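## Task

Plates sit on nests N1, N2, N3 and N4. First build a stack in rack S1 from the bottom up: C61 lying flat on the rack floor, then C16, then C51, each upper plate fully seated in the one below, with every labelled short end toward the rack's front (the side facing the viewer). Next release the plates and push the START key on post KP until it latches. Do not let START light up until this stack is correct and the fourth, unlisted plate rests properly in its own nest. Finally return all four plates to their original nests, each flat within the locators with well A1 at the corner marked A1, while START stays latched. Everything must stay in place with nothing held by the robot, which must release and move away at the end.

## Robot and tools

Robot: one six-joint arm with a parallel two-finger gripper, plus a wrist camera cam_wrist (504x504). A fixed bar-code scanner stands next to nest RD and cannot be commanded.

Scene frame: origin on the table top directly beneath the arm base, +z up, +x forward, +y to the left when looking along +x. The base may be slightly tilted relative to the table. Reported hand position gets less accurate at long reach.

execute_actions takes {"actions": [...]} with zero or one action. An empty list only returns the current state and images. An action may contain "rows", "steps" and "until".

"rows": a list of 1 to 15 rows. Each row holds 7 numbers in [-1, 1] and lasts one control step (1/30 s). The first six are joint offsets in the order waist, shoulder, elbow, forearm roll, wrist pitch, wrist roll. They are measured from the joint angles at the start of the action (the last angles reported), not from the previous row. The scale is 1.0 = 2.036 rad. The seventh number is the gripper opening, an absolute command: +1 fully open, -1 closed. A full close takes at least about 0.4 s.

Joint ranges in rad, in the same order:
- waist -6.283..6.283
- shoulder -2.059..2.094
- elbow -3.927..0.192
- forearm roll -6.283..6.283
- wrist pitch -1.693..3.142
- wrist roll -6.283..6.283

A call is rejected if it sends a joint more than 0.010 rad beyond its range. True limits may differ from these by up to 0.010 rad. A joint commanded past its true end is clipped there, and the result then prints "joint sent to its limit". No such line does not prove there is room left.

"steps": integer 1..450, default 15, never fewer than the number of rows. After the last row the arm keeps heading to that row's target and the gripper keeps its command, so give long moves extra steps.

"until": stops the action at the first step where all conditions hold. It only reads the scanner and does not halt motion. Fields are code (a lower-case plate ID such as c61 or b83, or no_read) and reads. Use a bare value, or [op, value] with op one of "=", "!=", "<", "<=", ">", ">=". Numbers always need an op. Example: {"steps": 150, "until": {"scanner": {"code": "c56"}}}. An unknown name or out-of-range value rejects the whole call before anything moves.

Motion limits:
- Joint targets move at most 3.14 rad/s, need 0.16 s to reach that speed, and are synchronised so all joints arrive together.
- Each target is kept within 0.623 rad of the measured angle.
- If the targets would put the hand more than 70 mm from where it is, they are all scaled back.
- Large moves may therefore need several calls. If an action ends early, send the remainder next time rather than expecting the arm to finish on its own.
- "joint command not followed" means the clearance check altered or blocked the targets. Mounting blocks and posts count as part of the arm. The arm then rests until new rows arrive.

Results report:
- end_effector_position (m) and end_effector_quat_wxyz, with linear and angular velocities (m/s, rad/s), all in the scene frame.
- Joint positions and velocities (rad, rad/s) in column order, followed by the finger-pad gap (m, m/s; 0.084 when fully open).
- grip_measured: the measured opening on the same -1..1 scale as the command.
- Scanner code (never a wrong ID) and reads (how many times code went from no_read to an ID).

Gripper geometry: the fingers point along the gripper's +z axis and close along its y axis. end_effector_position is the point between the pads when closed, about 2 cm behind the fingertips. Closing pushes the tips about 10 mm further along +z. The maximum opening is 84 mm. Grip plates, blocks or reservoirs only across their width, on the body above the base flange. A pad driven down onto a flange can jam and may not come free on opening.

To hold a part, keep commanding an opening well below grip_measured; a lower value squeezes harder, up to about 24 N per pad for parts up to about 6 cm wide. Fast closes can hit harder. Echoing grip_measured back gives a weaker hold, and wide parts may slip.

Identifying plates: set a plate flat in nest RD with well A1 at the corner marked A1. The scanner shows its ID once its view is clear. Well A1 is at the labelled short end, in the corner away from the labelled long side.

Faults and heat:
- Joint load limits in N m: waist 43.5, shoulder 43.5, elbow 26.1, forearm roll 26.1, wrist pitch 17.4, wrist roll 17.4. A held object's weight counts toward them.
- Reaching a limit causes a TORQUE FAULT: the joint backs off, the arm holds for 10 s, and the rest of the call is dropped.
- Holding loads heats the motors, even while the robot waits for your reply, during which it keeps the last command. MOTOR HOT appears from 65 °C. At 80 °C an OVER-TEMPERATURE FAULT brakes the arm until it cools.

zoom_image: {"camera": "cam_wrist", "region": [x0, y0, x1, y1]} in image pixels from the top-left corner. The region is at most 504x504. It returns a finer view of the latest image.

Camera calibration is given in OpenCV conventions: K, distortion D, and T_world_to_cam. The wrist camera's pose follows from the joint readings. Expect small errors: about 0.5% in focal length, 1.5 px in principal point, 0.5° and 2.5 mm in pose.

finished_scene: {"scene": n} with n of 1 or 2. It ends that scene permanently and reports success. The next scene's task arrives in its result. Only call it once the goal is met and stable with the hand released. Replying without a tool call ends all scenes.

Avoid:
- dropping plates, or letting them fall more than a few mm when set down;
- knocking anything off the table, which ends the scene;
- slams, hard hits and heavy pushes;
- pressing START early.
Loose objects may occasionally be nudged by outside disturbances.

Each tool is called after ">>>" in YAML: its name, and indented under it one key for each argument.

## Session

>>> execute_actions:
  actions: []

Scene clock: 0.00 s.
end_effector_position=(+0.5667, -0.1592, +0.3933) grip_measured=+1.00 end_effector_quat_wxyz=(-0.258, +0.113, +0.726, -0.627) end_effector_velocity=(-0.000, -0.000, -0.000) end_effector_angular_velocity=(+0.001, +0.000, -0.001)
Joint positions: [-0.266  0.956 -2.172 -0.566  1.528  2.971  0.084]
Joint velocities: [-0.    -0.     0.001  0.     0.001 -0.     0.   ]
scanner: code=no_read reads=0

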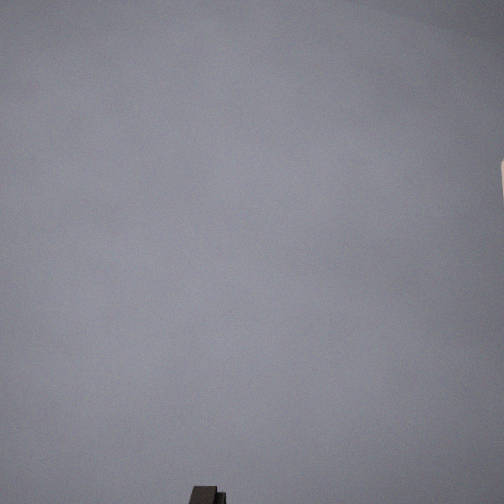

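>>> execute_actions:
  actions:
    - {"rows":[[0.1306,0,0,0.278,-0.153,0,1]],"steps":40}

Scene clock: 5.30 s.
end_effector_position=(+0.6926, -0.0251, +0.1346) grip_measured=+1.00 end_effector_quat_wxyz=(-0.102, -0.029, +0.890, -0.444) end_effector_velocity=(+0.000, +0.000, -0.000) end_effector_angular_velocity=(+0.000, +0.000, +0.000)
Joint positions: [-0.     0.956 -2.172 -0.     1.217  2.971  0.084]
Joint velocities: [ 0.001  0.    -0.     0.    -0.    -0.     0.   ]
scanner: code=no_read reads=0
camera_calibration (this result's frames):
cam_wrist: T_world_to_cam=[[-0.131056, 0.599453, -0.789608, 0.244072], [0.979543, -0.0443878, -0.196279, -0.582426], [-0.152709, -0.799178, -0.581373, 0.298598], [0, 0, 0, 1]] pos_world=[0.648097, 0.0664708, 0.252]

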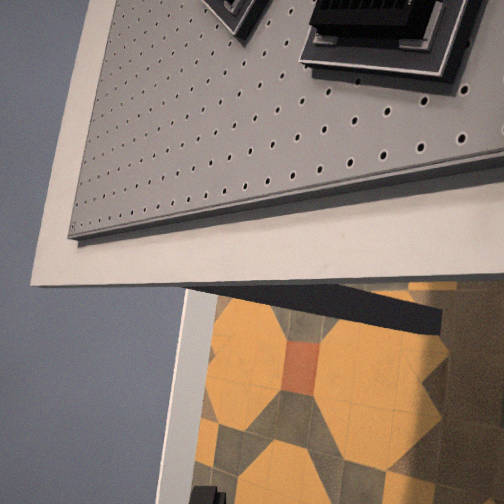

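>>> execute_actions:
  actions:
    - {"rows":[[-0.461,-0.01,0.205,0.277,0.195,0,1]],"steps":60}

Scene clock: 15.87 s.
end_effector_position=(+0.3743, -0.2163, +0.3497) grip_measured=+1.00 end_effector_quat_wxyz=(+0.001, +0.518, +0.855, -0.001) end_effector_velocity=(+0.000, -0.000, +0.000) end_effector_angular_velocity=(-0.001, -0.001, +0.000)
Joint positions: [-0.939  0.936 -1.755  0.564  1.614  2.971  0.084]
Joint velocities: [-0. -0. -0.  0. -0. -0. -0.]
scanner: code=no_read reads=0
camera_calibration (this result's frames):
cam_wrist: T_world_to_cam=[[0.892208, 0.451566, -0.00733249, -0.201739], [0.451605, -0.892203, 0.00508425, -0.293064], [-0.00424619, -0.0078476, -0.99996, 0.484201], [0, 0, 0, 1]] pos_world=[0.314398, -0.166574, 0.484193]

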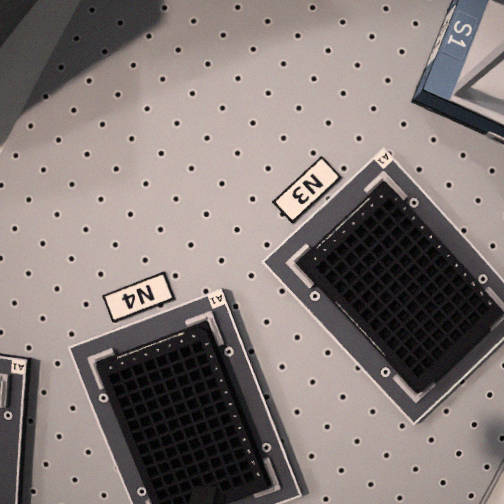

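>>> execute_actions:
  actions:
    - {"rows":[[0.107,-0.38,0.253,0.077,0.05,0,1]],"steps":50}

Scene clock: 21.17 s.
end_effector_position=(+0.4296, +0.0756, +0.3499) grip_measured=+1.00 end_effector_quat_wxyz=(-0.000, +0.386, +0.923, -0.001) end_effector_velocity=(-0.000, +0.000, -0.000) end_effector_angular_velocity=(+0.001, +0.000, +0.001)
Joint positions: [-0.721  0.162 -1.24   0.721  1.716  2.971  0.084]
Joint velocities: [ 0.    -0.    -0.    -0.     0.001 -0.     0.   ]
scanner: code=no_read reads=0
camera_calibration (this result's frames):
cam_wrist: T_world_to_cam=[[0.720706, 0.693202, -0.0073343, -0.327442], [0.693235, -0.720704, 0.00333684, -0.173711], [-0.00297276, -0.00748927, -0.999968, 0.486385], [0, 0, 0, 1]] pos_world=[0.357858, 0.105432, 0.484547]

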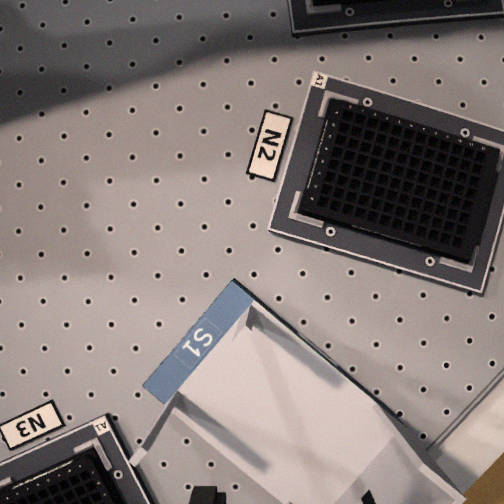

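>>> zoom_image:
  camera: "cam_wrist"
  region: [270,70,504,300]

Region (270, 70, 504, 300) of cam_wrist's 504x504 image, scaled by 2.154, with more detail than that image has; it fills the top 495 rows of this view, and the rest is white.

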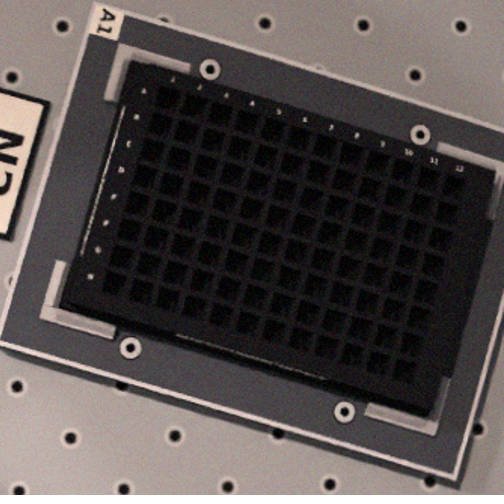

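>>> execute_actions:
  actions:
    - {"rows":[[-0.056,0.222,0.311,0.25,-0.042,0,1]],"steps":50}

Scene clock: 29.70 s.
end_effector_position=(+0.3173, +0.0177, +0.1344) grip_measured=+1.00 end_effector_quat_wxyz=(-0.029, +0.701, +0.603, +0.381) end_effector_velocity=(+0.000, -0.000, +0.000) end_effector_angular_velocity=(-0.001, -0.001, +0.000)
Joint positions: [-0.835  0.614 -0.607  1.23   1.63   2.971  0.084]
Joint velocities: [-0.     0.    -0.001  0.    -0.    -0.    -0.   ]
scanner: code=no_read reads=0
camera_calibration (this result's frames):
cam_wrist: T_world_to_cam=[[0.869358, -0.27995, 0.40724, -0.293634], [0.00438823, -0.819662, -0.57283, 0.160883], [0.494163, 0.499782, -0.711352, 0.064586], [0, 0, 0, 1]] pos_world=[0.222651, 0.0173879, 0.257681]

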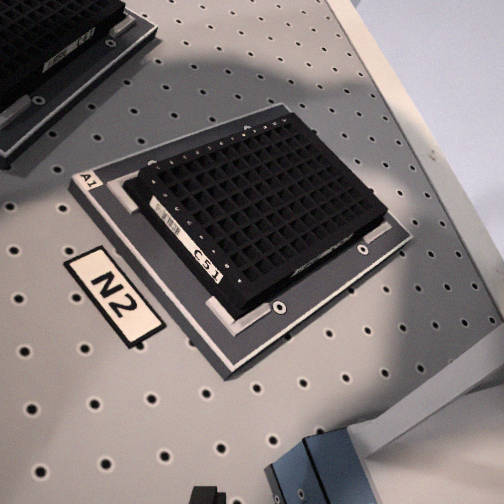

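>>> zoom_image:
  camera: "cam_wrist"
  region: [0,0,160,120]

Region (0, 0, 160, 120) of cam_wrist's 504x504 image, scaled by 3.150, with more detail than that image has; it fills the top 378 rows of this view, and the rest is white.

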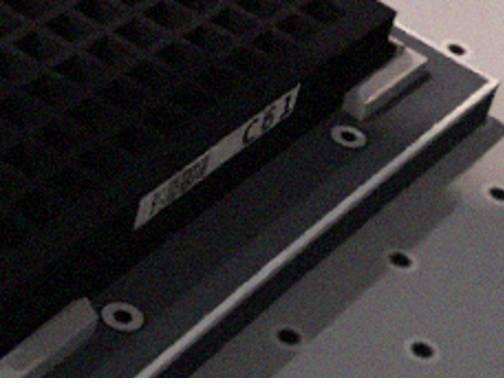

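>>> execute_actions:
  actions:
    - {"rows":[[0,0,0,0.312,-0.396,0,1]],"steps":40}

Scene clock: 33.37 s.
end_effector_position=(+0.2856, -0.2131, +0.1722) grip_measured=+1.00 end_effector_quat_wxyz=(+0.344, +0.841, +0.379, +0.174) end_effector_velocity=(-0.000, -0.000, +0.000) end_effector_angular_velocity=(-0.000, +0.000, -0.001)
Joint positions: [-0.835  0.614 -0.607  1.865  0.824  2.971  0.084]
Joint velocities: [-0.     0.    -0.     0.    -0.001  0.     0.   ]
scanner: code=no_read reads=0
camera_calibration (this result's frames):
cam_wrist: T_world_to_cam=[[0.511726, -0.488171, 0.706984, -0.339936], [-0.660411, -0.749851, -0.0397547, 0.106379], [0.54954, -0.446556, -0.706112, 0.00414212], [0, 0, 0, 1]] pos_world=[0.241932, -0.0843283, 0.247483]

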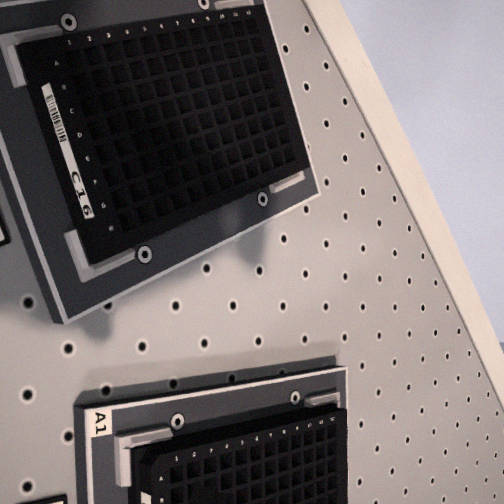

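>>> execute_actions:
  actions:
    - {"rows":[[0,-0.4,0,-0.2,0.2,-0.25,1]],"steps":30}

>>> execute_actions:
  actions:
    - {"rows":[[0.302,-0.447,0.06,-0.253,0.226,-0.261,1]],"steps":45}

Scene clock: 42.77 s.
end_effector_position=(+0.4490, +0.0515, +0.3677) grip_measured=+1.00 end_effector_quat_wxyz=(+0.406, +0.303, +0.855, +0.109) end_effector_velocity=(+0.006, +0.008, +0.010) end_effector_angular_velocity=(-0.022, -0.008, +0.022)
Joint positions: [-0.835 -0.198 -0.605  1.458  1.231  2.462  0.084]
Joint velocities: [ 0.    -0.013 -0.018 -0.     0.003 -0.001 -0.   ]
scanner: code=no_read reads=0
camera_calibration (this result's frames):
cam_wrist: T_world_to_cam=[[0.440426, 0.784616, 0.436351, -0.366627], [0.478898, -0.616425, 0.625042, -0.342366], [0.759396, -0.066317, -0.647241, 0.0350933], [0, 0, 0, 1]] pos_world=[0.29878, 0.0789459, 0.396685]

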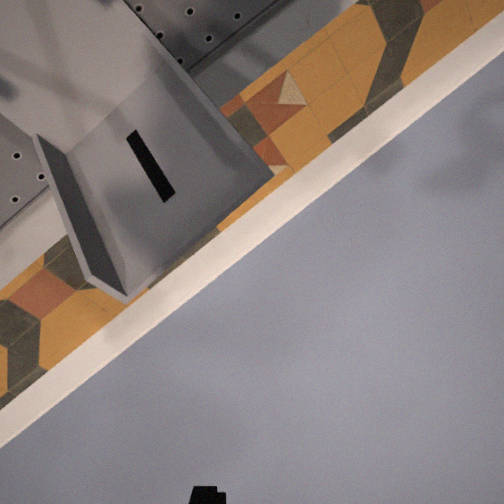

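Scene clock: 44.27 s.
end_effector_position=(+0.2607, +0.3704, +0.1994) grip_measured=+1.00 end_effector_quat_wxyz=(-0.001, -0.460, +0.888, +0.000) end_effector_velocity=(-0.000, +0.001, +0.000) end_effector_angular_velocity=(-0.000, -0.000, +0.001)
Joint positions: [-0.22  -1.108 -0.483  0.943  1.691  1.931  0.084]
Joint velocities: [ 0.    -0.001 -0.001  0.     0.     0.    -0.   ]
scanner: code=no_read reads=0
camera_calibration (this result's frames):
cam_wrist: T_world_to_cam=[[-0.809773, 0.586727, -0.00431619, 0.0265909], [0.586727, 0.809784, 0.00148672, -0.382465], [0.00436748, -0.00132852, -0.99999, 0.333337], [0, 0, 0, 1]] pos_world=[0.244479, 0.294555, 0.334017]

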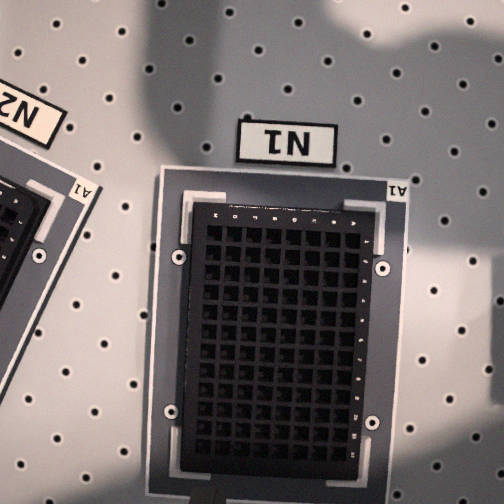

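>>> execute_actions:
  actions:
    - {"rows":[[0.2475,0.013,0.118,0.023,-0.277,0.064,1]],"steps":40}

Scene clock: 51.70 s.
end_effector_position=(+0.2628, +0.3396, +0.1001) grip_measured=+1.00 end_effector_quat_wxyz=(+0.000, -0.434, +0.901, -0.000) end_effector_velocity=(+0.000, +0.000, +0.000) end_effector_angular_velocity=(+0.000, -0.001, +0.000)
Joint positions: [ 0.283 -1.081 -0.243  0.99   1.127  2.061  0.084]
Joint velocities: [ 0. -0. -0. -0. -0.  0. -0.]
scanner: code=no_read reads=0
camera_calibration (this result's frames):
cam_wrist: T_world_to_cam=[[-0.773371, 0.633922, -0.00642411, 0.0206181], [0.63392, 0.773394, 0.00252975, -0.358724], [0.00657203, -0.00211594, -0.999976, 0.233742], [0, 0, 0, 1]] pos_world=[0.241812, 0.26486, 0.234776]

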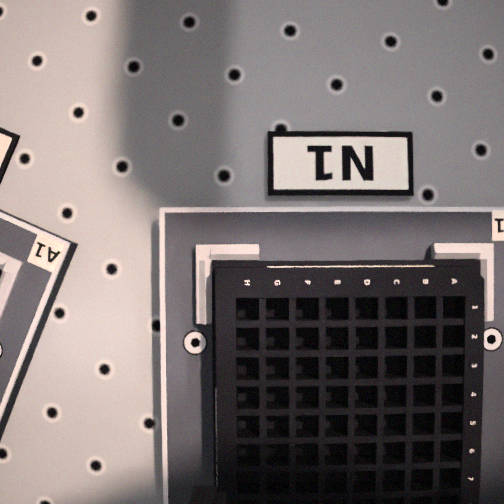

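>>> execute_actions:
  actions:
    - {"rows":[[0.102,0.054,0.0117,0.0406,-0.1155,-0.01,1]],"steps":30}

Scene clock: 57.47 s.
end_effector_position=(+0.2645, +0.3401, +0.0602) grip_measured=+1.00 end_effector_quat_wxyz=(+0.002, -0.434, +0.901, +0.004) end_effector_velocity=(-0.000, +0.000, -0.000) end_effector_angular_velocity=(+0.000, +0.001, -0.000)
Joint positions: [ 0.491 -0.971 -0.219  1.072  0.892  2.041  0.084]
Joint velocities: [0. 0. 0. 0. 0. 0. 0.]
scanner: code=no_read reads=0
camera_calibration (this result's frames):
cam_wrist: T_world_to_cam=[[-0.773364, 0.633962, 0.00019523, 0.0209323], [0.633939, 0.773333, 0.00881095, -0.360514], [0.00543483, 0.00693784, -0.999961, 0.191035], [0, 0, 0, 1]] pos_world=[0.243694, 0.264202, 0.1942]

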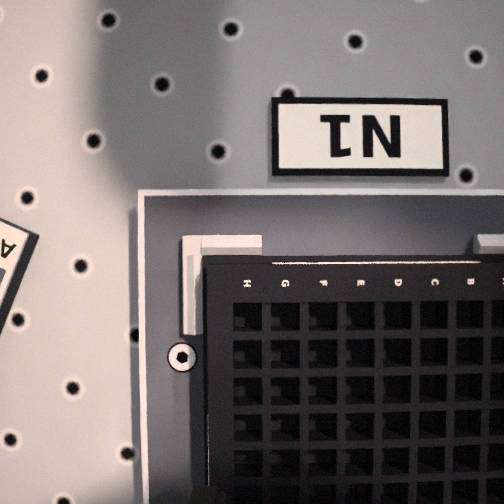

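>>> execute_actions:
  actions:
    - {"rows":[[0.0437,0.023,0.005,0.0177,-0.0496,-0.0044,1]],"steps":25}

>>> execute_actions:
  actions:
    - {"rows":[[0,0,0,0,0,0,0.3]],"steps":20}

Scene clock: 59.60 s.
end_effector_position=(+0.2647, +0.3387, +0.0447) grip_measured=+1.00 end_effector_quat_wxyz=(+0.005, -0.433, +0.901, -0.002) end_effector_velocity=(-0.001, -0.001, -0.001) end_effector_angular_velocity=(-0.000, -0.000, -0.001)
Joint positions: [ 0.578 -0.927 -0.212  1.108  0.785  2.033  0.084]
Joint velocities: [ 0.001 -0.002  0.005  0.002 -0.003 -0.001  0.   ]
scanner: code=no_read reads=0
camera_calibration (this result's frames):
cam_wrist: T_world_to_cam=[[-0.772778, 0.634547, -0.0127847, 0.0222296], [0.634471, 0.772884, 0.00987454, -0.359451], [0.016147, -0.000480686, -0.99987, 0.17519], [0, 0, 0, 1]] pos_world=[0.242411, 0.263793, 0.179001]

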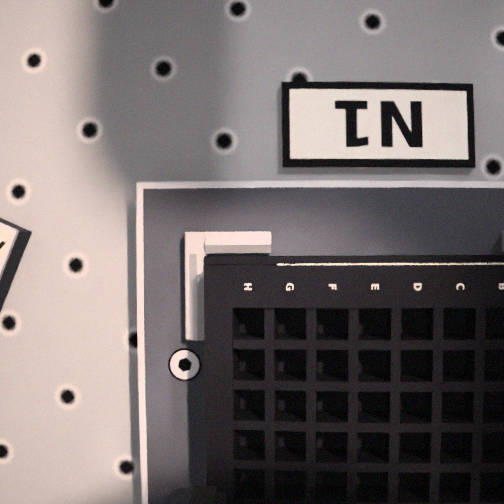

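Scene clock: 60.27 s.
end_effector_position=(+0.2662, +0.3380, +0.0451) grip_measured=+0.99 end_effector_quat_wxyz=(+0.007, -0.433, +0.902, -0.004) end_effector_velocity=(+0.000, +0.001, +0.000) end_effector_angular_velocity=(+0.001, -0.000, +0.000)
Joint positions: [ 0.577 -0.927 -0.211  1.108  0.779  2.034  0.084]
Joint velocities: [ 0.    -0.001 -0.001  0.001  0.001  0.    -0.   ]
scanner: code=no_read reads=0
camera_calibration (this result's frames):
cam_wrist: T_world_to_cam=[[-0.771684, 0.635738, -0.0184719, 0.0233979], [0.635622, 0.771902, 0.0123273, -0.35995], [0.0220954, -0.00222839, -0.999753, 0.174613], [0, 0, 0, 1]] pos_world=[0.24299, 0.26336, 0.179439]

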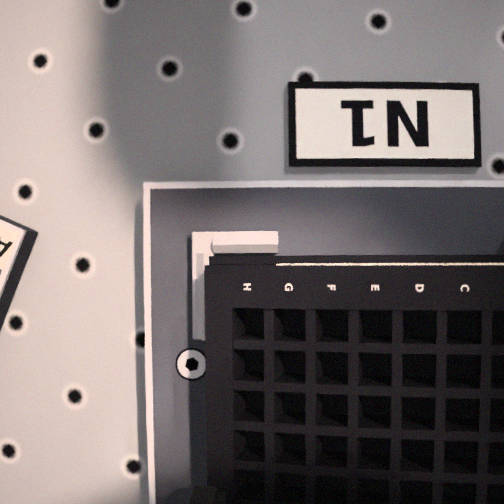

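>>> execute_actions:
  actions:
    - {"rows":[[-0.02,-0.01,-0.002,-0.009,0.03,0.001,1]],"steps":25}

Scene clock: 62.10 s.
end_effector_position=(+0.2635, +0.3391, +0.0513) grip_measured=+1.00 end_effector_quat_wxyz=(+0.001, -0.434, +0.901, +0.002) end_effector_velocity=(+0.002, +0.001, +0.002) end_effector_angular_velocity=(+0.001, -0.008, +0.002)
Joint positions: [ 0.537 -0.947 -0.215  1.09   0.841  2.036  0.084]
Joint velocities: [-0.002 -0.002 -0.003 -0.    -0.003  0.001  0.   ]
scanner: code=no_read reads=0
camera_calibration (this result's frames):
cam_wrist: T_world_to_cam=[[-0.773375, 0.633946, -0.00193189, 0.0208586], [0.633928, 0.773371, 0.00565809, -0.358824], [0.00508099, 0.00315115, -0.999982, 0.183526], [0, 0, 0, 1]] pos_world=[0.242668, 0.263703, 0.185593]

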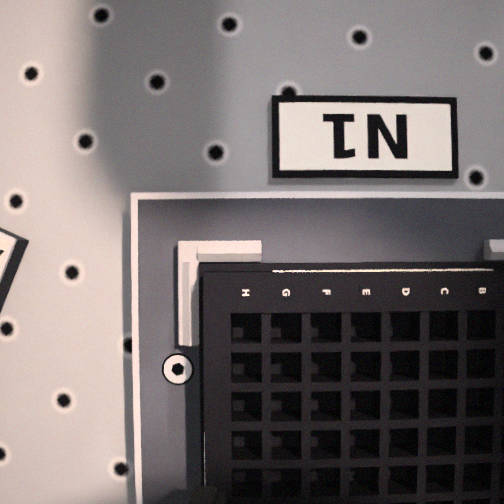

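>>> execute_actions:
  actions:
    - {"rows":[[0,0,0,0,0,0,0.6]],"steps":20}

Scene clock: 63.80 s.
end_effector_position=(+0.2650, +0.3397, +0.0522) grip_measured=+0.61 end_effector_quat_wxyz=(+0.003, -0.434, +0.901, +0.001) end_effector_velocity=(-0.001, -0.001, -0.001) end_effector_angular_velocity=(-0.001, +0.001, -0.000)
Joint positions: [ 0.536 -0.947 -0.216  1.09   0.837  2.036  0.069]
Joint velocities: [ 0.004  0.     0.002  0.    -0.004  0.     0.   ]
scanner: code=no_read reads=0
camera_calibration (this result's frames):
cam_wrist: T_world_to_cam=[[-0.774028, 0.633123, -0.00598194, 0.0223514], [0.633064, 0.774044, 0.00932349, -0.360486], [0.0105332, 0.0034297, -0.999939, 0.182867], [0, 0, 0, 1]] pos_world=[0.243585, 0.264254, 0.18635]

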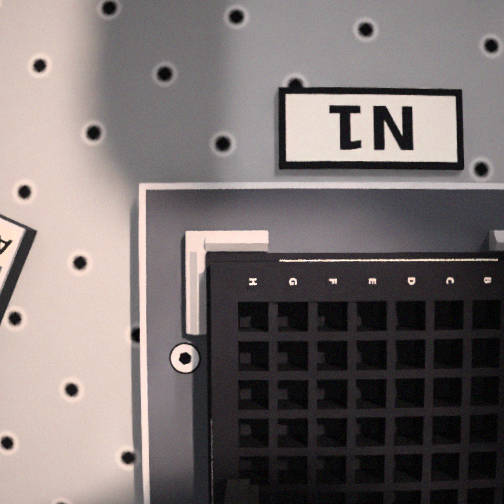

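>>> execute_actions:
  actions:
    - {"rows":[[0,0,0,0,0,0,1],[0,0,0,0,0,0,1],[0,0,0,0,0,0,1],[0,0,0,0,0,0,1],[0,0,0,0,0,0,1],[0,0,0,0,0,0,1],[-0.0091,0.0088,-0.0025,0.0049,0.0071,-0.0123,1]],"steps":28}

Scene clock: 70.03 s.
end_effector_position=(+0.2670, +0.3364, +0.0517) grip_measured=+1.00 end_effector_quat_wxyz=(+0.001, -0.434, +0.901, +0.003) end_effector_velocity=(+0.000, +0.001, +0.000) end_effector_angular_velocity=(+0.001, +0.000, +0.001)
Joint positions: [ 0.517 -0.929 -0.221  1.1    0.852  2.011  0.084]
Joint velocities: [-0.001 -0.    -0.001 -0.     0.001 -0.    -0.   ]
scanner: code=no_read reads=0
camera_calibration (this result's frames):
cam_wrist: T_world_to_cam=[[-0.773493, 0.633804, -0.00106958, 0.0253543], [0.633782, 0.773479, 0.00709623, -0.359003], [0.00532492, 0.004811, -0.999974, 0.183256], [0, 0, 0, 1]] pos_world=[0.246165, 0.26073, 0.185826]

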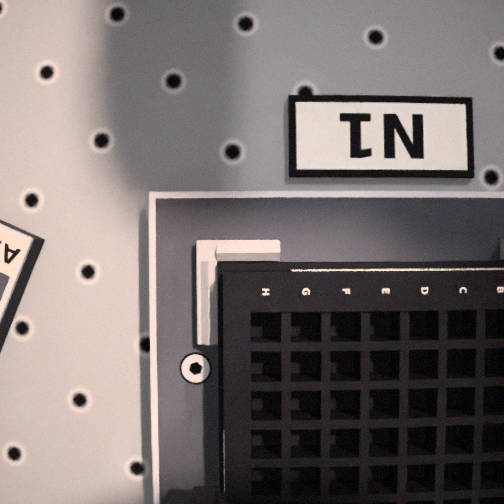

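Descend.

>>> execute_actions:
  actions:
    - {"rows":[[0.0214,0.0115,0.003,0.0088,-0.0248,-0.002,1]],"steps":25}

Scene clock: 71.70 s.
end_effector_position=(+0.2653, +0.3340, +0.0428) grip_measured=+1.00 end_effector_quat_wxyz=(-0.000, -0.433, +0.902, -0.000) end_effector_velocity=(+0.000, +0.000, +0.000) end_effector_angular_velocity=(-0.000, -0.000, +0.000)
Joint positions: [ 0.561 -0.906 -0.215  1.118  0.801  2.007  0.084]
Joint velocities: [ 0.  0. -0. -0. -0.  0.  0.]
scanner: code=no_read reads=0
camera_calibration (this result's frames):
cam_wrist: T_world_to_cam=[[-0.772043, 0.635546, -0.00554565, 0.0248185], [0.635545, 0.772061, 0.00206941, -0.355825], [0.00559679, -0.00192684, -0.999982, 0.176627], [0, 0, 0, 1]] pos_world=[0.244315, 0.259286, 0.177498]

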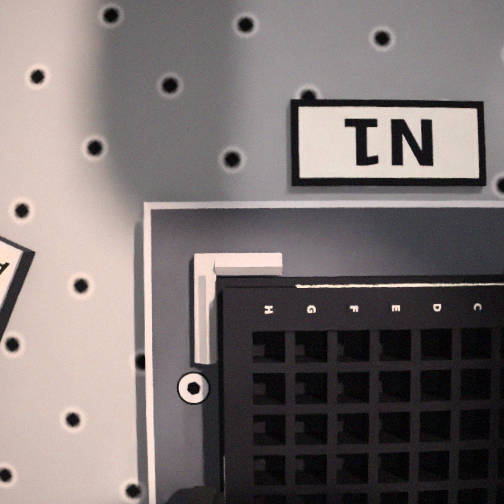

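>>> execute_actions:
  actions:
    - {"rows":[[0,0,0,0,0,0,0.2]],"steps":20}

Scene clock: 73.00 s.
end_effector_position=(+0.2657, +0.3338, +0.0430) grip_measured=+0.93 end_effector_quat_wxyz=(+0.000, -0.433, +0.902, -0.001) end_effector_velocity=(-0.000, +0.000, +0.000) end_effector_angular_velocity=(+0.001, -0.000, +0.000)
Joint positions: [ 0.56  -0.906 -0.215  1.118  0.8    2.007  0.082]
Joint velocities: [ 0.001 -0.    -0.     0.001 -0.    -0.     0.   ]
scanner: code=no_read reads=0
camera_calibration (this result's frames):
cam_wrist: T_world_to_cam=[[-0.771928, 0.635673, -0.00688407, 0.0252038], [0.635672, 0.771955, 0.00264905, -0.355981], [0.00699812, -0.00233113, -0.999973, 0.17657], [0, 0, 0, 1]] pos_world=[0.244507, 0.259192, 0.177681]

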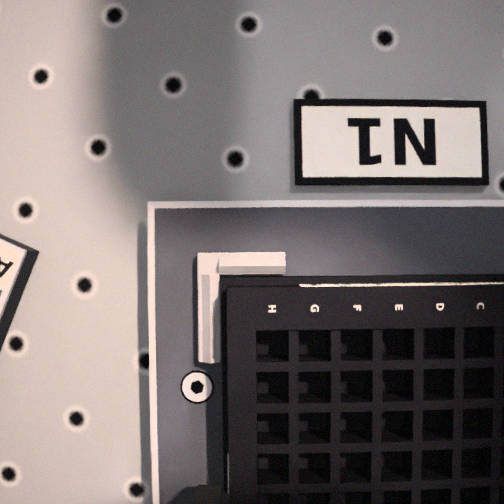

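>>> execute_actions:
  actions:
    - {"rows":[[-0.0214,-0.0115,-0.003,-0.0088,0.0248,0.002,0.2]],"steps":20}

>>> execute_actions:
  actions:
    - {"rows":[[-0.124,-0.066,-0.014,-0.049,0.14,0.012,0.2]],"steps":30}

>>> execute_actions:
  actions:
    - {"rows":[[-0.238,-0.022,-0.115,-0.028,0.272,0,0.2]],"steps":35}

Scene clock: 76.10 s.
end_effector_position=(+0.2671, +0.3362, +0.0517) grip_measured=+0.93 end_effector_quat_wxyz=(+0.001, -0.434, +0.901, +0.003) end_effector_velocity=(+0.001, -0.001, +0.001) end_effector_angular_velocity=(-0.002, -0.004, -0.001)
Joint positions: [ 0.517 -0.929 -0.221  1.1    0.851  2.011  0.081]
Joint velocities: [-0.002 -0.     0.    -0.001 -0.002  0.     0.   ]
scanner: code=no_read reads=0
camera_calibration (this result's frames):
cam_wrist: T_world_to_cam=[[-0.773379, 0.633941, -0.0018502, 0.0255637], [0.633915, 0.773368, 0.0072604, -0.358992], [0.00603356, 0.00444217, -0.999972, 0.18325], [0, 0, 0, 1]] pos_world=[0.246235, 0.260613, 0.185899]

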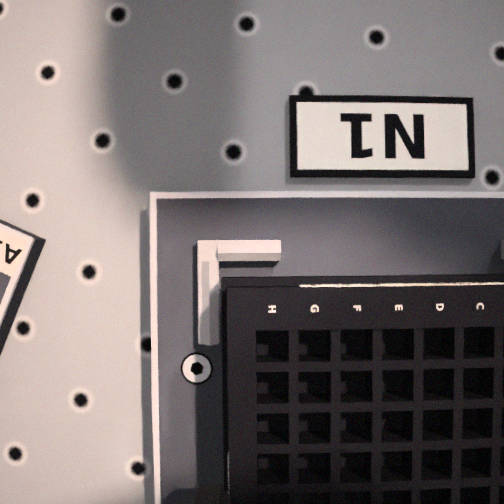

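Scene clock: 77.10 s.
end_effector_position=(+0.2664, +0.3379, +0.1011) grip_measured=+0.93 end_effector_quat_wxyz=(+0.002, -0.435, +0.901, +0.002) end_effector_velocity=(+0.000, +0.001, +0.000) end_effector_angular_velocity=(+0.000, -0.000, +0.002)
Joint positions: [ 0.264 -1.064 -0.25   1.     1.136  2.035  0.081]
Joint velocities: [-0.    -0.    -0.002 -0.001  0.001  0.    -0.   ]
scanner: code=no_read reads=0
camera_calibration (this result's frames):
cam_wrist: T_world_to_cam=[[-0.774641, 0.632388, -0.00416701, 0.0250991], [0.632351, 0.774645, 0.00759369, -0.360204], [0.00803011, 0.00324737, -0.999962, 0.232529], [0, 0, 0, 1]] pos_world=[0.245351, 0.262403, 0.23536]

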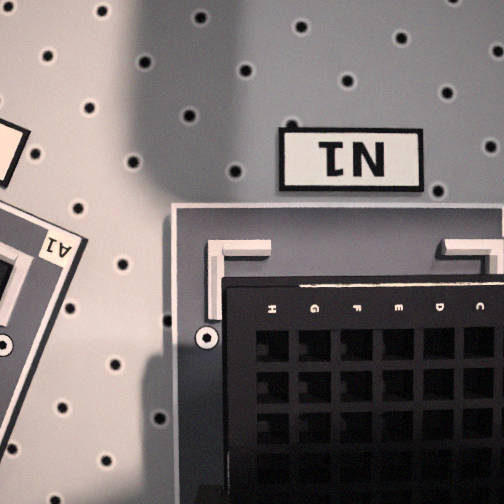

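Scene clock: 78.27 s.
end_effector_position=(+0.2609, +0.3708, +0.1996) grip_measured=+0.93 end_effector_quat_wxyz=(-0.000, -0.414, +0.910, -0.000) end_effector_velocity=(+0.000, +0.000, +0.000) end_effector_angular_velocity=(-0.001, -0.002, +0.001)
Joint positions: [-0.22  -1.108 -0.484  0.943  1.69   2.035  0.081]
Joint velocities: [-0.001 -0.    -0.001 -0.    -0.001 -0.    -0.   ]
scanner: code=no_read reads=0
camera_calibration (this result's frames):
cam_wrist: T_world_to_cam=[[-0.745, 0.66704, -0.00577023, -0.0198028], [0.66704, 0.745019, 0.00210999, -0.379924], [0.00570638, -0.00227704, -0.999981, 0.333537], [0, 0, 0, 1]] pos_world=[0.236768, 0.297019, 0.334218]

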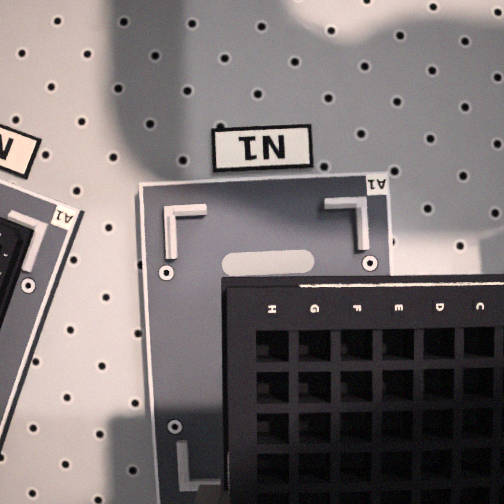

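>>> execute_actions:
  actions:
    - {"rows":[[-0.188,0.668,-0.336,-0.078,-0.078,0.017,0.2]],"steps":60}

Scene clock: 85.13 s.
end_effector_position=(+0.4534, +0.0418, +0.2794) grip_measured=+0.93 end_effector_quat_wxyz=(-0.000, -0.036, +0.999, -0.000) end_effector_velocity=(-0.001, -0.000, -0.001) end_effector_angular_velocity=(+0.002, +0.002, -0.002)
Joint positions: [-0.603  0.251 -1.168  0.784  1.531  2.07   0.081]
Joint velocities: [-0.     0.001  0.002 -0.     0.001 -0.    -0.   ]
scanner: code=no_read reads=0
camera_calibration (this result's frames):
cam_wrist: T_world_to_cam=[[-0.0583788, 0.998278, -0.00580905, 0.018401], [0.998292, 0.0583912, 0.00198757, -0.384823], [0.00232334, -0.0056831, -0.999981, 0.4132], [0, 0, 0, 1]] pos_world=[0.38428, 0.00644928, 0.414064]

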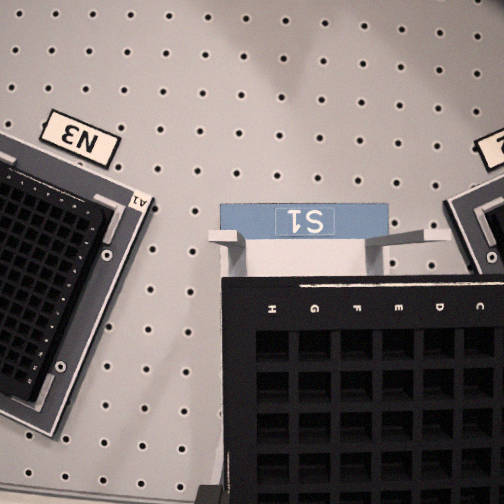

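>>> execute_actions:
  actions:
    - {"rows":[[0.0737,-0.0013,0.0904,0.0543,-0.0992,-0.031,0.2]],"steps":35}

Scene clock: 90.33 s.
end_effector_position=(+0.4465, +0.0374, +0.1894) grip_measured=+0.93 end_effector_quat_wxyz=(-0.001, -0.037, +0.999, +0.000) end_effector_velocity=(-0.000, +0.000, -0.000) end_effector_angular_velocity=(+0.001, +0.001, -0.000)
Joint positions: [-0.453  0.249 -0.984  0.895  1.329  2.007  0.081]
Joint velocities: [ 0.     0.     0.     0.     0.001 -0.     0.   ]
scanner: code=no_read reads=0
camera_calibration (this result's frames):
cam_wrist: T_world_to_cam=[[-0.060121, 0.998178, -0.00506865, 0.0224717], [0.99819, 0.0601282, 0.001272, -0.377444], [0.00157446, -0.004983, -0.999986, 0.32348], [0, 0, 0, 1]] pos_world=[0.377603, 0.00187613, 0.324069]

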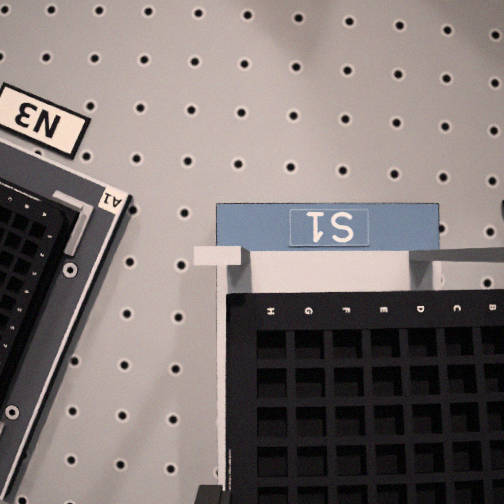

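>>> execute_actions:
  actions:
    - {"rows":[[-0.022,0.0004,-0.027,-0.016,0.03,0.009,0.2]],"steps":20}

>>> execute_actions:
  actions:
    - {"rows":[[-0.0042,0.0026,0.0033,-0.0015,-0.0018,-0.006,0.2]],"steps":15}

Scene clock: 95.60 s.
end_effector_position=(+0.4515, +0.0391, +0.2155) grip_measured=+0.93 end_effector_quat_wxyz=(+0.001, -0.038, +0.999, +0.002) end_effector_velocity=(+0.000, -0.000, +0.001) end_effector_angular_velocity=(-0.000, -0.002, +0.000)
Joint positions: [-0.497  0.25  -1.039  0.862  1.39   2.025  0.081]
Joint velocities: [-0.001 -0.    -0.001  0.     0.    -0.    -0.   ]
scanner: code=no_read reads=0
camera_calibration (this result's frames):
cam_wrist: T_world_to_cam=[[-0.0632077, 0.998, -0.000560633, 0.0215958], [0.997993, 0.0632094, 0.00390648, -0.38313], [0.00393411, -0.000312587, -0.999992, 0.348368], [0, 0, 0, 1]] pos_world=[0.382355, 0.00277366, 0.349874]

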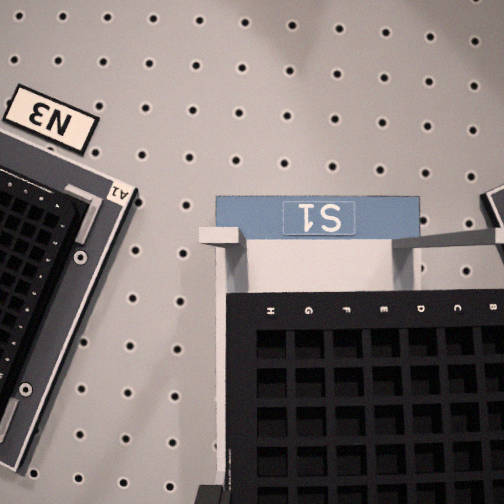

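Scene clock: 96.10 s.
end_effector_position=(+0.4476, +0.0340, +0.2155) grip_measured=+0.93 end_effector_quat_wxyz=(+0.001, -0.038, +0.999, +0.002) end_effector_velocity=(-0.000, -0.001, -0.000) end_effector_angular_velocity=(-0.000, +0.000, -0.002)
Joint positions: [-0.506  0.255 -1.032  0.859  1.386  2.013  0.081]
Joint velocities: [-0.     0.001  0.001 -0.    -0.001  0.     0.   ]
scanner: code=no_read reads=0
camera_calibration (this result's frames):
cam_wrist: T_world_to_cam=[[-0.0621413, 0.998067, -0.000681808, 0.0259861], [0.998057, 0.0621438, 0.00460636, -0.379106], [0.00463982, -0.000394238, -0.999989, 0.348014], [0, 0, 0, 1]] pos_world=[0.37837, -0.00223953, 0.349774]

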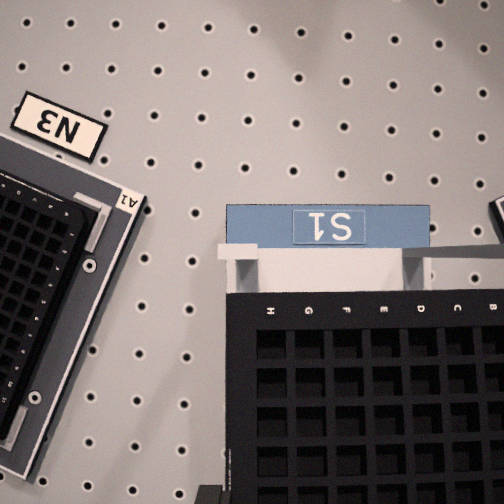

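>>> execute_actions:
  actions:
    - {"rows":[[0.0232,-0.0015,0.0255,0.0164,-0.0292,-0.0069,0.2]],"steps":20}

Scene clock: 98.20 s.
end_effector_position=(+0.4443, +0.0342, +0.1899) grip_measured=+0.93 end_effector_quat_wxyz=(-0.000, -0.036, +0.999, -0.000) end_effector_velocity=(-0.000, +0.000, -0.000) end_effector_angular_velocity=(+0.000, +0.001, -0.001)
Joint positions: [-0.459  0.252 -0.98   0.893  1.327  1.999  0.081]
Joint velocities: [ 0.     0.     0.001  0.    -0.     0.     0.   ]
scanner: code=no_read reads=0
camera_calibration (this result's frames):
cam_wrist: T_world_to_cam=[[-0.0600996, 0.998175, -0.00592093, 0.0256976], [0.998189, 0.0601133, 0.00216618, -0.375192], [0.00251815, -0.00578002, -0.99998, 0.323574], [0, 0, 0, 1]] pos_world=[0.375242, -0.00122646, 0.324532]

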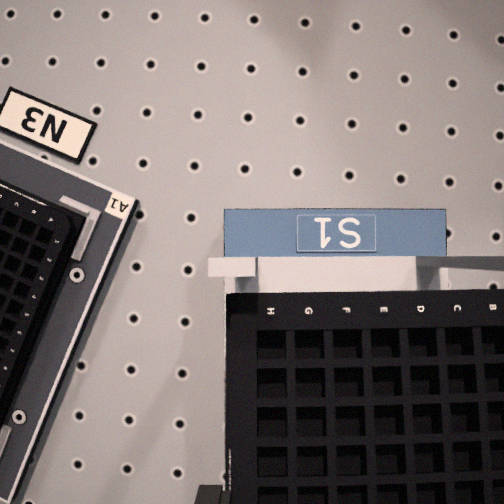

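>>> execute_actions:
  actions:
    - {"rows":[[0.0406,0.0118,0.0203,0.0337,-0.0403,-0.0108,0.2]],"steps":22}

>>> execute_actions:
  actions:
    - {"rows":[[0.0395,0.017,0.0174,0.0382,-0.0381,-0.0172,0.2]],"steps":22}

Scene clock: 106.50 s.
end_effector_position=(+0.4460, +0.0343, +0.1495) grip_measured=+0.92 end_effector_quat_wxyz=(-0.001, -0.036, +0.999, -0.001) end_effector_velocity=(+0.001, +0.001, +0.001) end_effector_angular_velocity=(-0.002, -0.002, +0.002)
Joint positions: [-0.377  0.277 -0.938  0.96   1.243  1.977  0.081]
Joint velocities: [ 0.001 -0.001 -0.002  0.001 -0.001  0.    -0.   ]
scanner: code=no_read reads=0
camera_calibration (this result's frames):
cam_wrist: T_world_to_cam=[[-0.0586641, 0.99825, -0.00738286, 0.0250791], [0.998277, 0.0586721, 0.000864604, -0.376572], [0.00129626, -0.00731942, -0.999972, 0.283798], [0, 0, 0, 1]] pos_world=[0.377027, -0.000863743, 0.284301]

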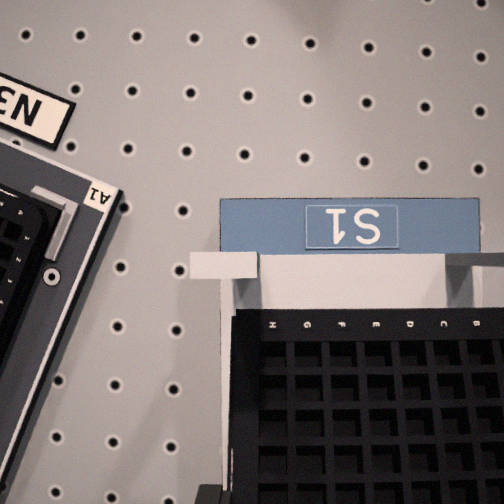

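Scene clock: 107.23 s.
end_effector_position=(+0.4442, +0.0338, +0.1093) grip_measured=+0.92 end_effector_quat_wxyz=(-0.001, -0.036, +0.999, -0.001) end_effector_velocity=(+0.000, -0.000, +0.000) end_effector_angular_velocity=(-0.000, -0.001, +0.000)
Joint positions: [-0.296  0.311 -0.902  1.038  1.167  1.942  0.081]
Joint velocities: [-0.     0.    -0.001  0.    -0.    -0.    -0.   ]
scanner: code=no_read reads=0
camera_calibration (this result's frames):
cam_wrist: T_world_to_cam=[[-0.0587919, 0.998248, -0.00666059, 0.0251426], [0.99827, 0.0587939, 0.0000928684, -0.374672], [0.000484308, -0.00664361, -0.999978, 0.243941], [0, 0, 0, 1]] pos_world=[0.375384, -0.00144945, 0.244138]

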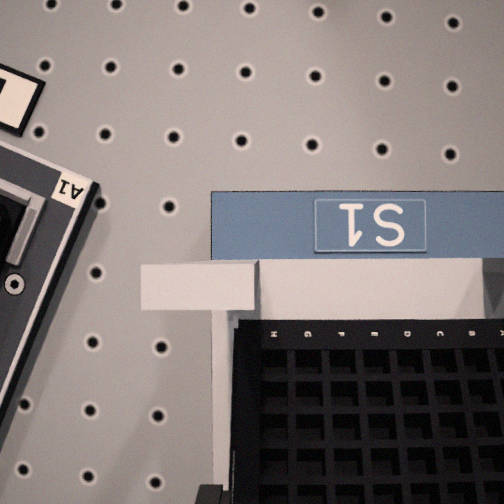

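>>> execute_actions:
  actions:
    - {"rows":[[0.0207,0.0095,0.007,0.0221,-0.0172,-0.01,0.2]],"steps":25}

Scene clock: 111.10 s.
end_effector_position=(+0.4427, +0.0340, +0.0891) grip_measured=+0.93 end_effector_quat_wxyz=(-0.001, -0.035, +0.999, -0.000) end_effector_velocity=(-0.000, +0.001, -0.000) end_effector_angular_velocity=(+0.002, +0.001, +0.000)
Joint positions: [-0.254  0.331 -0.888  1.083  1.131  1.922  0.081]
Joint velocities: [ 0.    -0.     0.     0.001  0.002 -0.     0.   ]
scanner: code=no_read reads=0
camera_calibration (this result's frames):
cam_wrist: T_world_to_cam=[[-0.0580288, 0.998299, -0.00562765, 0.0242697], [0.998314, 0.0580355, 0.00102919, -0.373313], [0.00135404, -0.00555844, -0.999984, 0.223357], [0, 0, 0, 1]] pos_world=[0.37379, -0.0013215, 0.223874]

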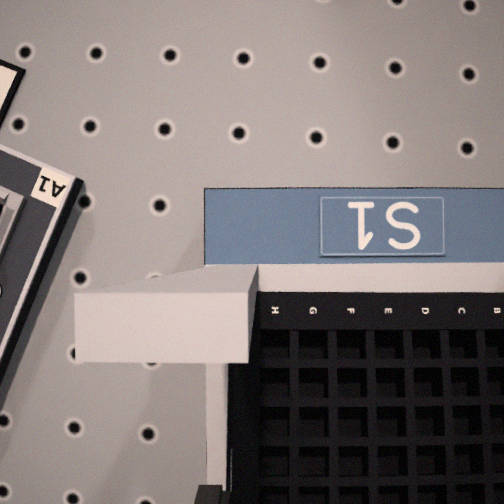

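>>> execute_actions:
  actions:
    - {"rows":[[0.0166,0.009,0.0025,0.0177,-0.0134,-0.008,0.2]],"steps":25}

Scene clock: 112.93 s.
end_effector_position=(+0.4434, +0.0344, +0.0739) grip_measured=+0.94 end_effector_quat_wxyz=(+0.000, -0.037, +0.999, -0.001) end_effector_velocity=(-0.000, -0.000, -0.000) end_effector_angular_velocity=(-0.000, +0.001, +0.000)
Joint positions: [-0.221  0.349 -0.884  1.119  1.104  1.906  0.082]
Joint velocities: [ 0.  0.  0. -0. -0. -0.  0.]
scanner: code=no_read reads=0
camera_calibration (this result's frames):
cam_wrist: T_world_to_cam=[[-0.0603623, 0.998155, -0.00659874, 0.024954], [0.998171, 0.0603835, 0.00306878, -0.374114], [0.00346157, -0.00640143, -0.999974, 0.20721], [0, 0, 0, 1]] pos_world=[0.374218, -0.000991204, 0.208517]

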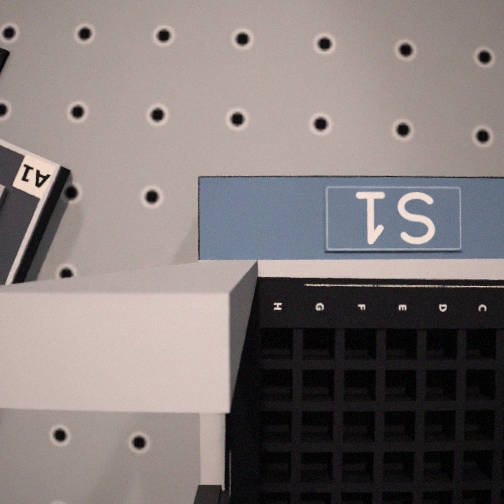

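>>> execute_actions:
  actions:
    - {"rows":[[0,0,0,0,0,0,1]],"steps":15}

>>> execute_actions:
  actions:
    - {"rows":[[-0.037,-0.019,-0.008,-0.04,0.031,0.018,1]],"steps":22}

>>> execute_actions:
  actions:
    - {"rows":[[-0.08,-0.029,-0.039,-0.071,0.079,0.028,1]],"steps":28}

Scene clock: 115.60 s.
end_effector_position=(+0.4422, +0.0346, +0.0730) grip_measured=+1.00 end_effector_quat_wxyz=(-0.001, -0.036, +0.999, +0.000) end_effector_velocity=(+0.001, -0.000, +0.001) end_effector_angular_velocity=(-0.001, -0.003, -0.001)
Joint positions: [-0.22   0.349 -0.882  1.119  1.105  1.906  0.084]
Joint velocities: [-0.002 -0.001 -0.     0.001 -0.     0.001  0.   ]
scanner: code=no_read reads=0
camera_calibration (this result's frames):
cam_wrist: T_world_to_cam=[[-0.0593357, 0.998227, -0.0046077, 0.0240079], [0.998238, 0.0593383, 0.000441958, -0.372745], [0.000714588, -0.00457336, -0.999989, 0.207499], [0, 0, 0, 1]] pos_world=[0.373364, -0.000898338, 0.207772]

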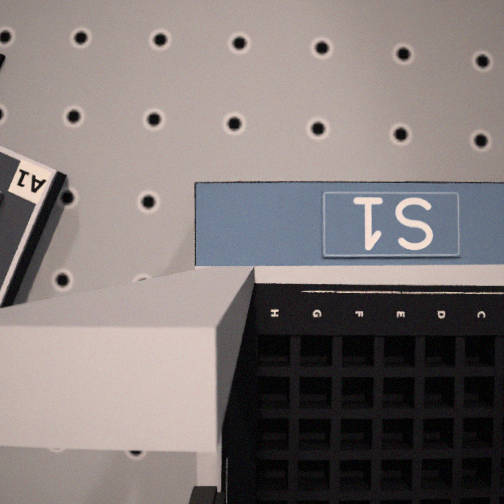

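Scene clock: 116.33 s.
end_effector_position=(+0.4421, +0.0342, +0.1080) grip_measured=+1.00 end_effector_quat_wxyz=(-0.003, -0.035, +0.999, +0.001) end_effector_velocity=(+0.000, -0.000, +0.001) end_effector_angular_velocity=(-0.001, -0.002, -0.000)
Joint positions: [-0.295  0.311 -0.898  1.037  1.168  1.942  0.084]
Joint velocities: [-0.001 -0.    -0.001 -0.    -0.001  0.     0.   ]
scanner: code=no_read reads=0
camera_calibration (this result's frames):
cam_wrist: T_world_to_cam=[[-0.0568011, 0.998378, -0.00395563, 0.023387], [0.998379, 0.0567861, -0.00380597, -0.372148], [-0.00357517, -0.0041654, -0.999985, 0.244339], [0, 0, 0, 1]] pos_world=[0.373747, -0.00119848, 0.243012]

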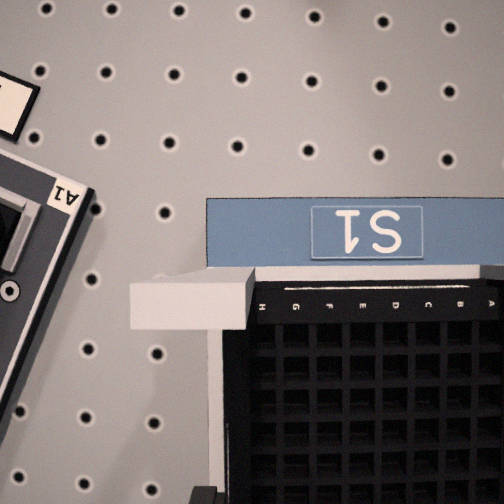

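Scene clock: 117.27 s.
end_effector_position=(+0.4429, +0.0349, +0.1885) grip_measured=+1.00 end_effector_quat_wxyz=(-0.002, -0.036, +0.999, +0.002) end_effector_velocity=(-0.000, -0.000, +0.000) end_effector_angular_velocity=(-0.001, -0.000, -0.000)
Joint positions: [-0.458  0.252 -0.977  0.893  1.329  1.999  0.084]
Joint velocities: [-0.001 -0.     0.    -0.001 -0.     0.     0.   ]
scanner: code=no_read reads=0
camera_calibration (this result's frames):
cam_wrist: T_world_to_cam=[[-0.058406, 0.998291, -0.0020003, 0.0234035], [0.998293, 0.0584047, -0.000725835, -0.373344], [-0.000607767, -0.00203928, -0.999998, 0.323452], [0, 0, 0, 1]] pos_world=[0.37427, -0.000898826, 0.323227]

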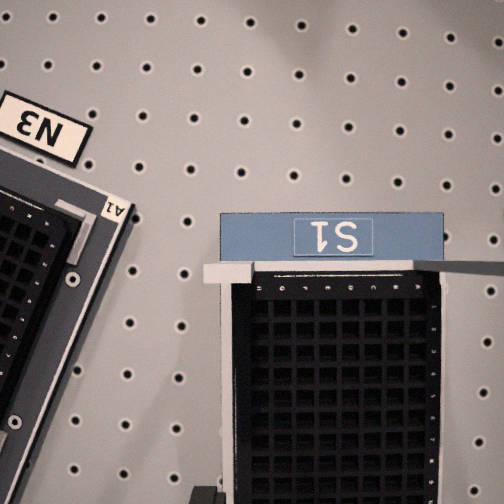

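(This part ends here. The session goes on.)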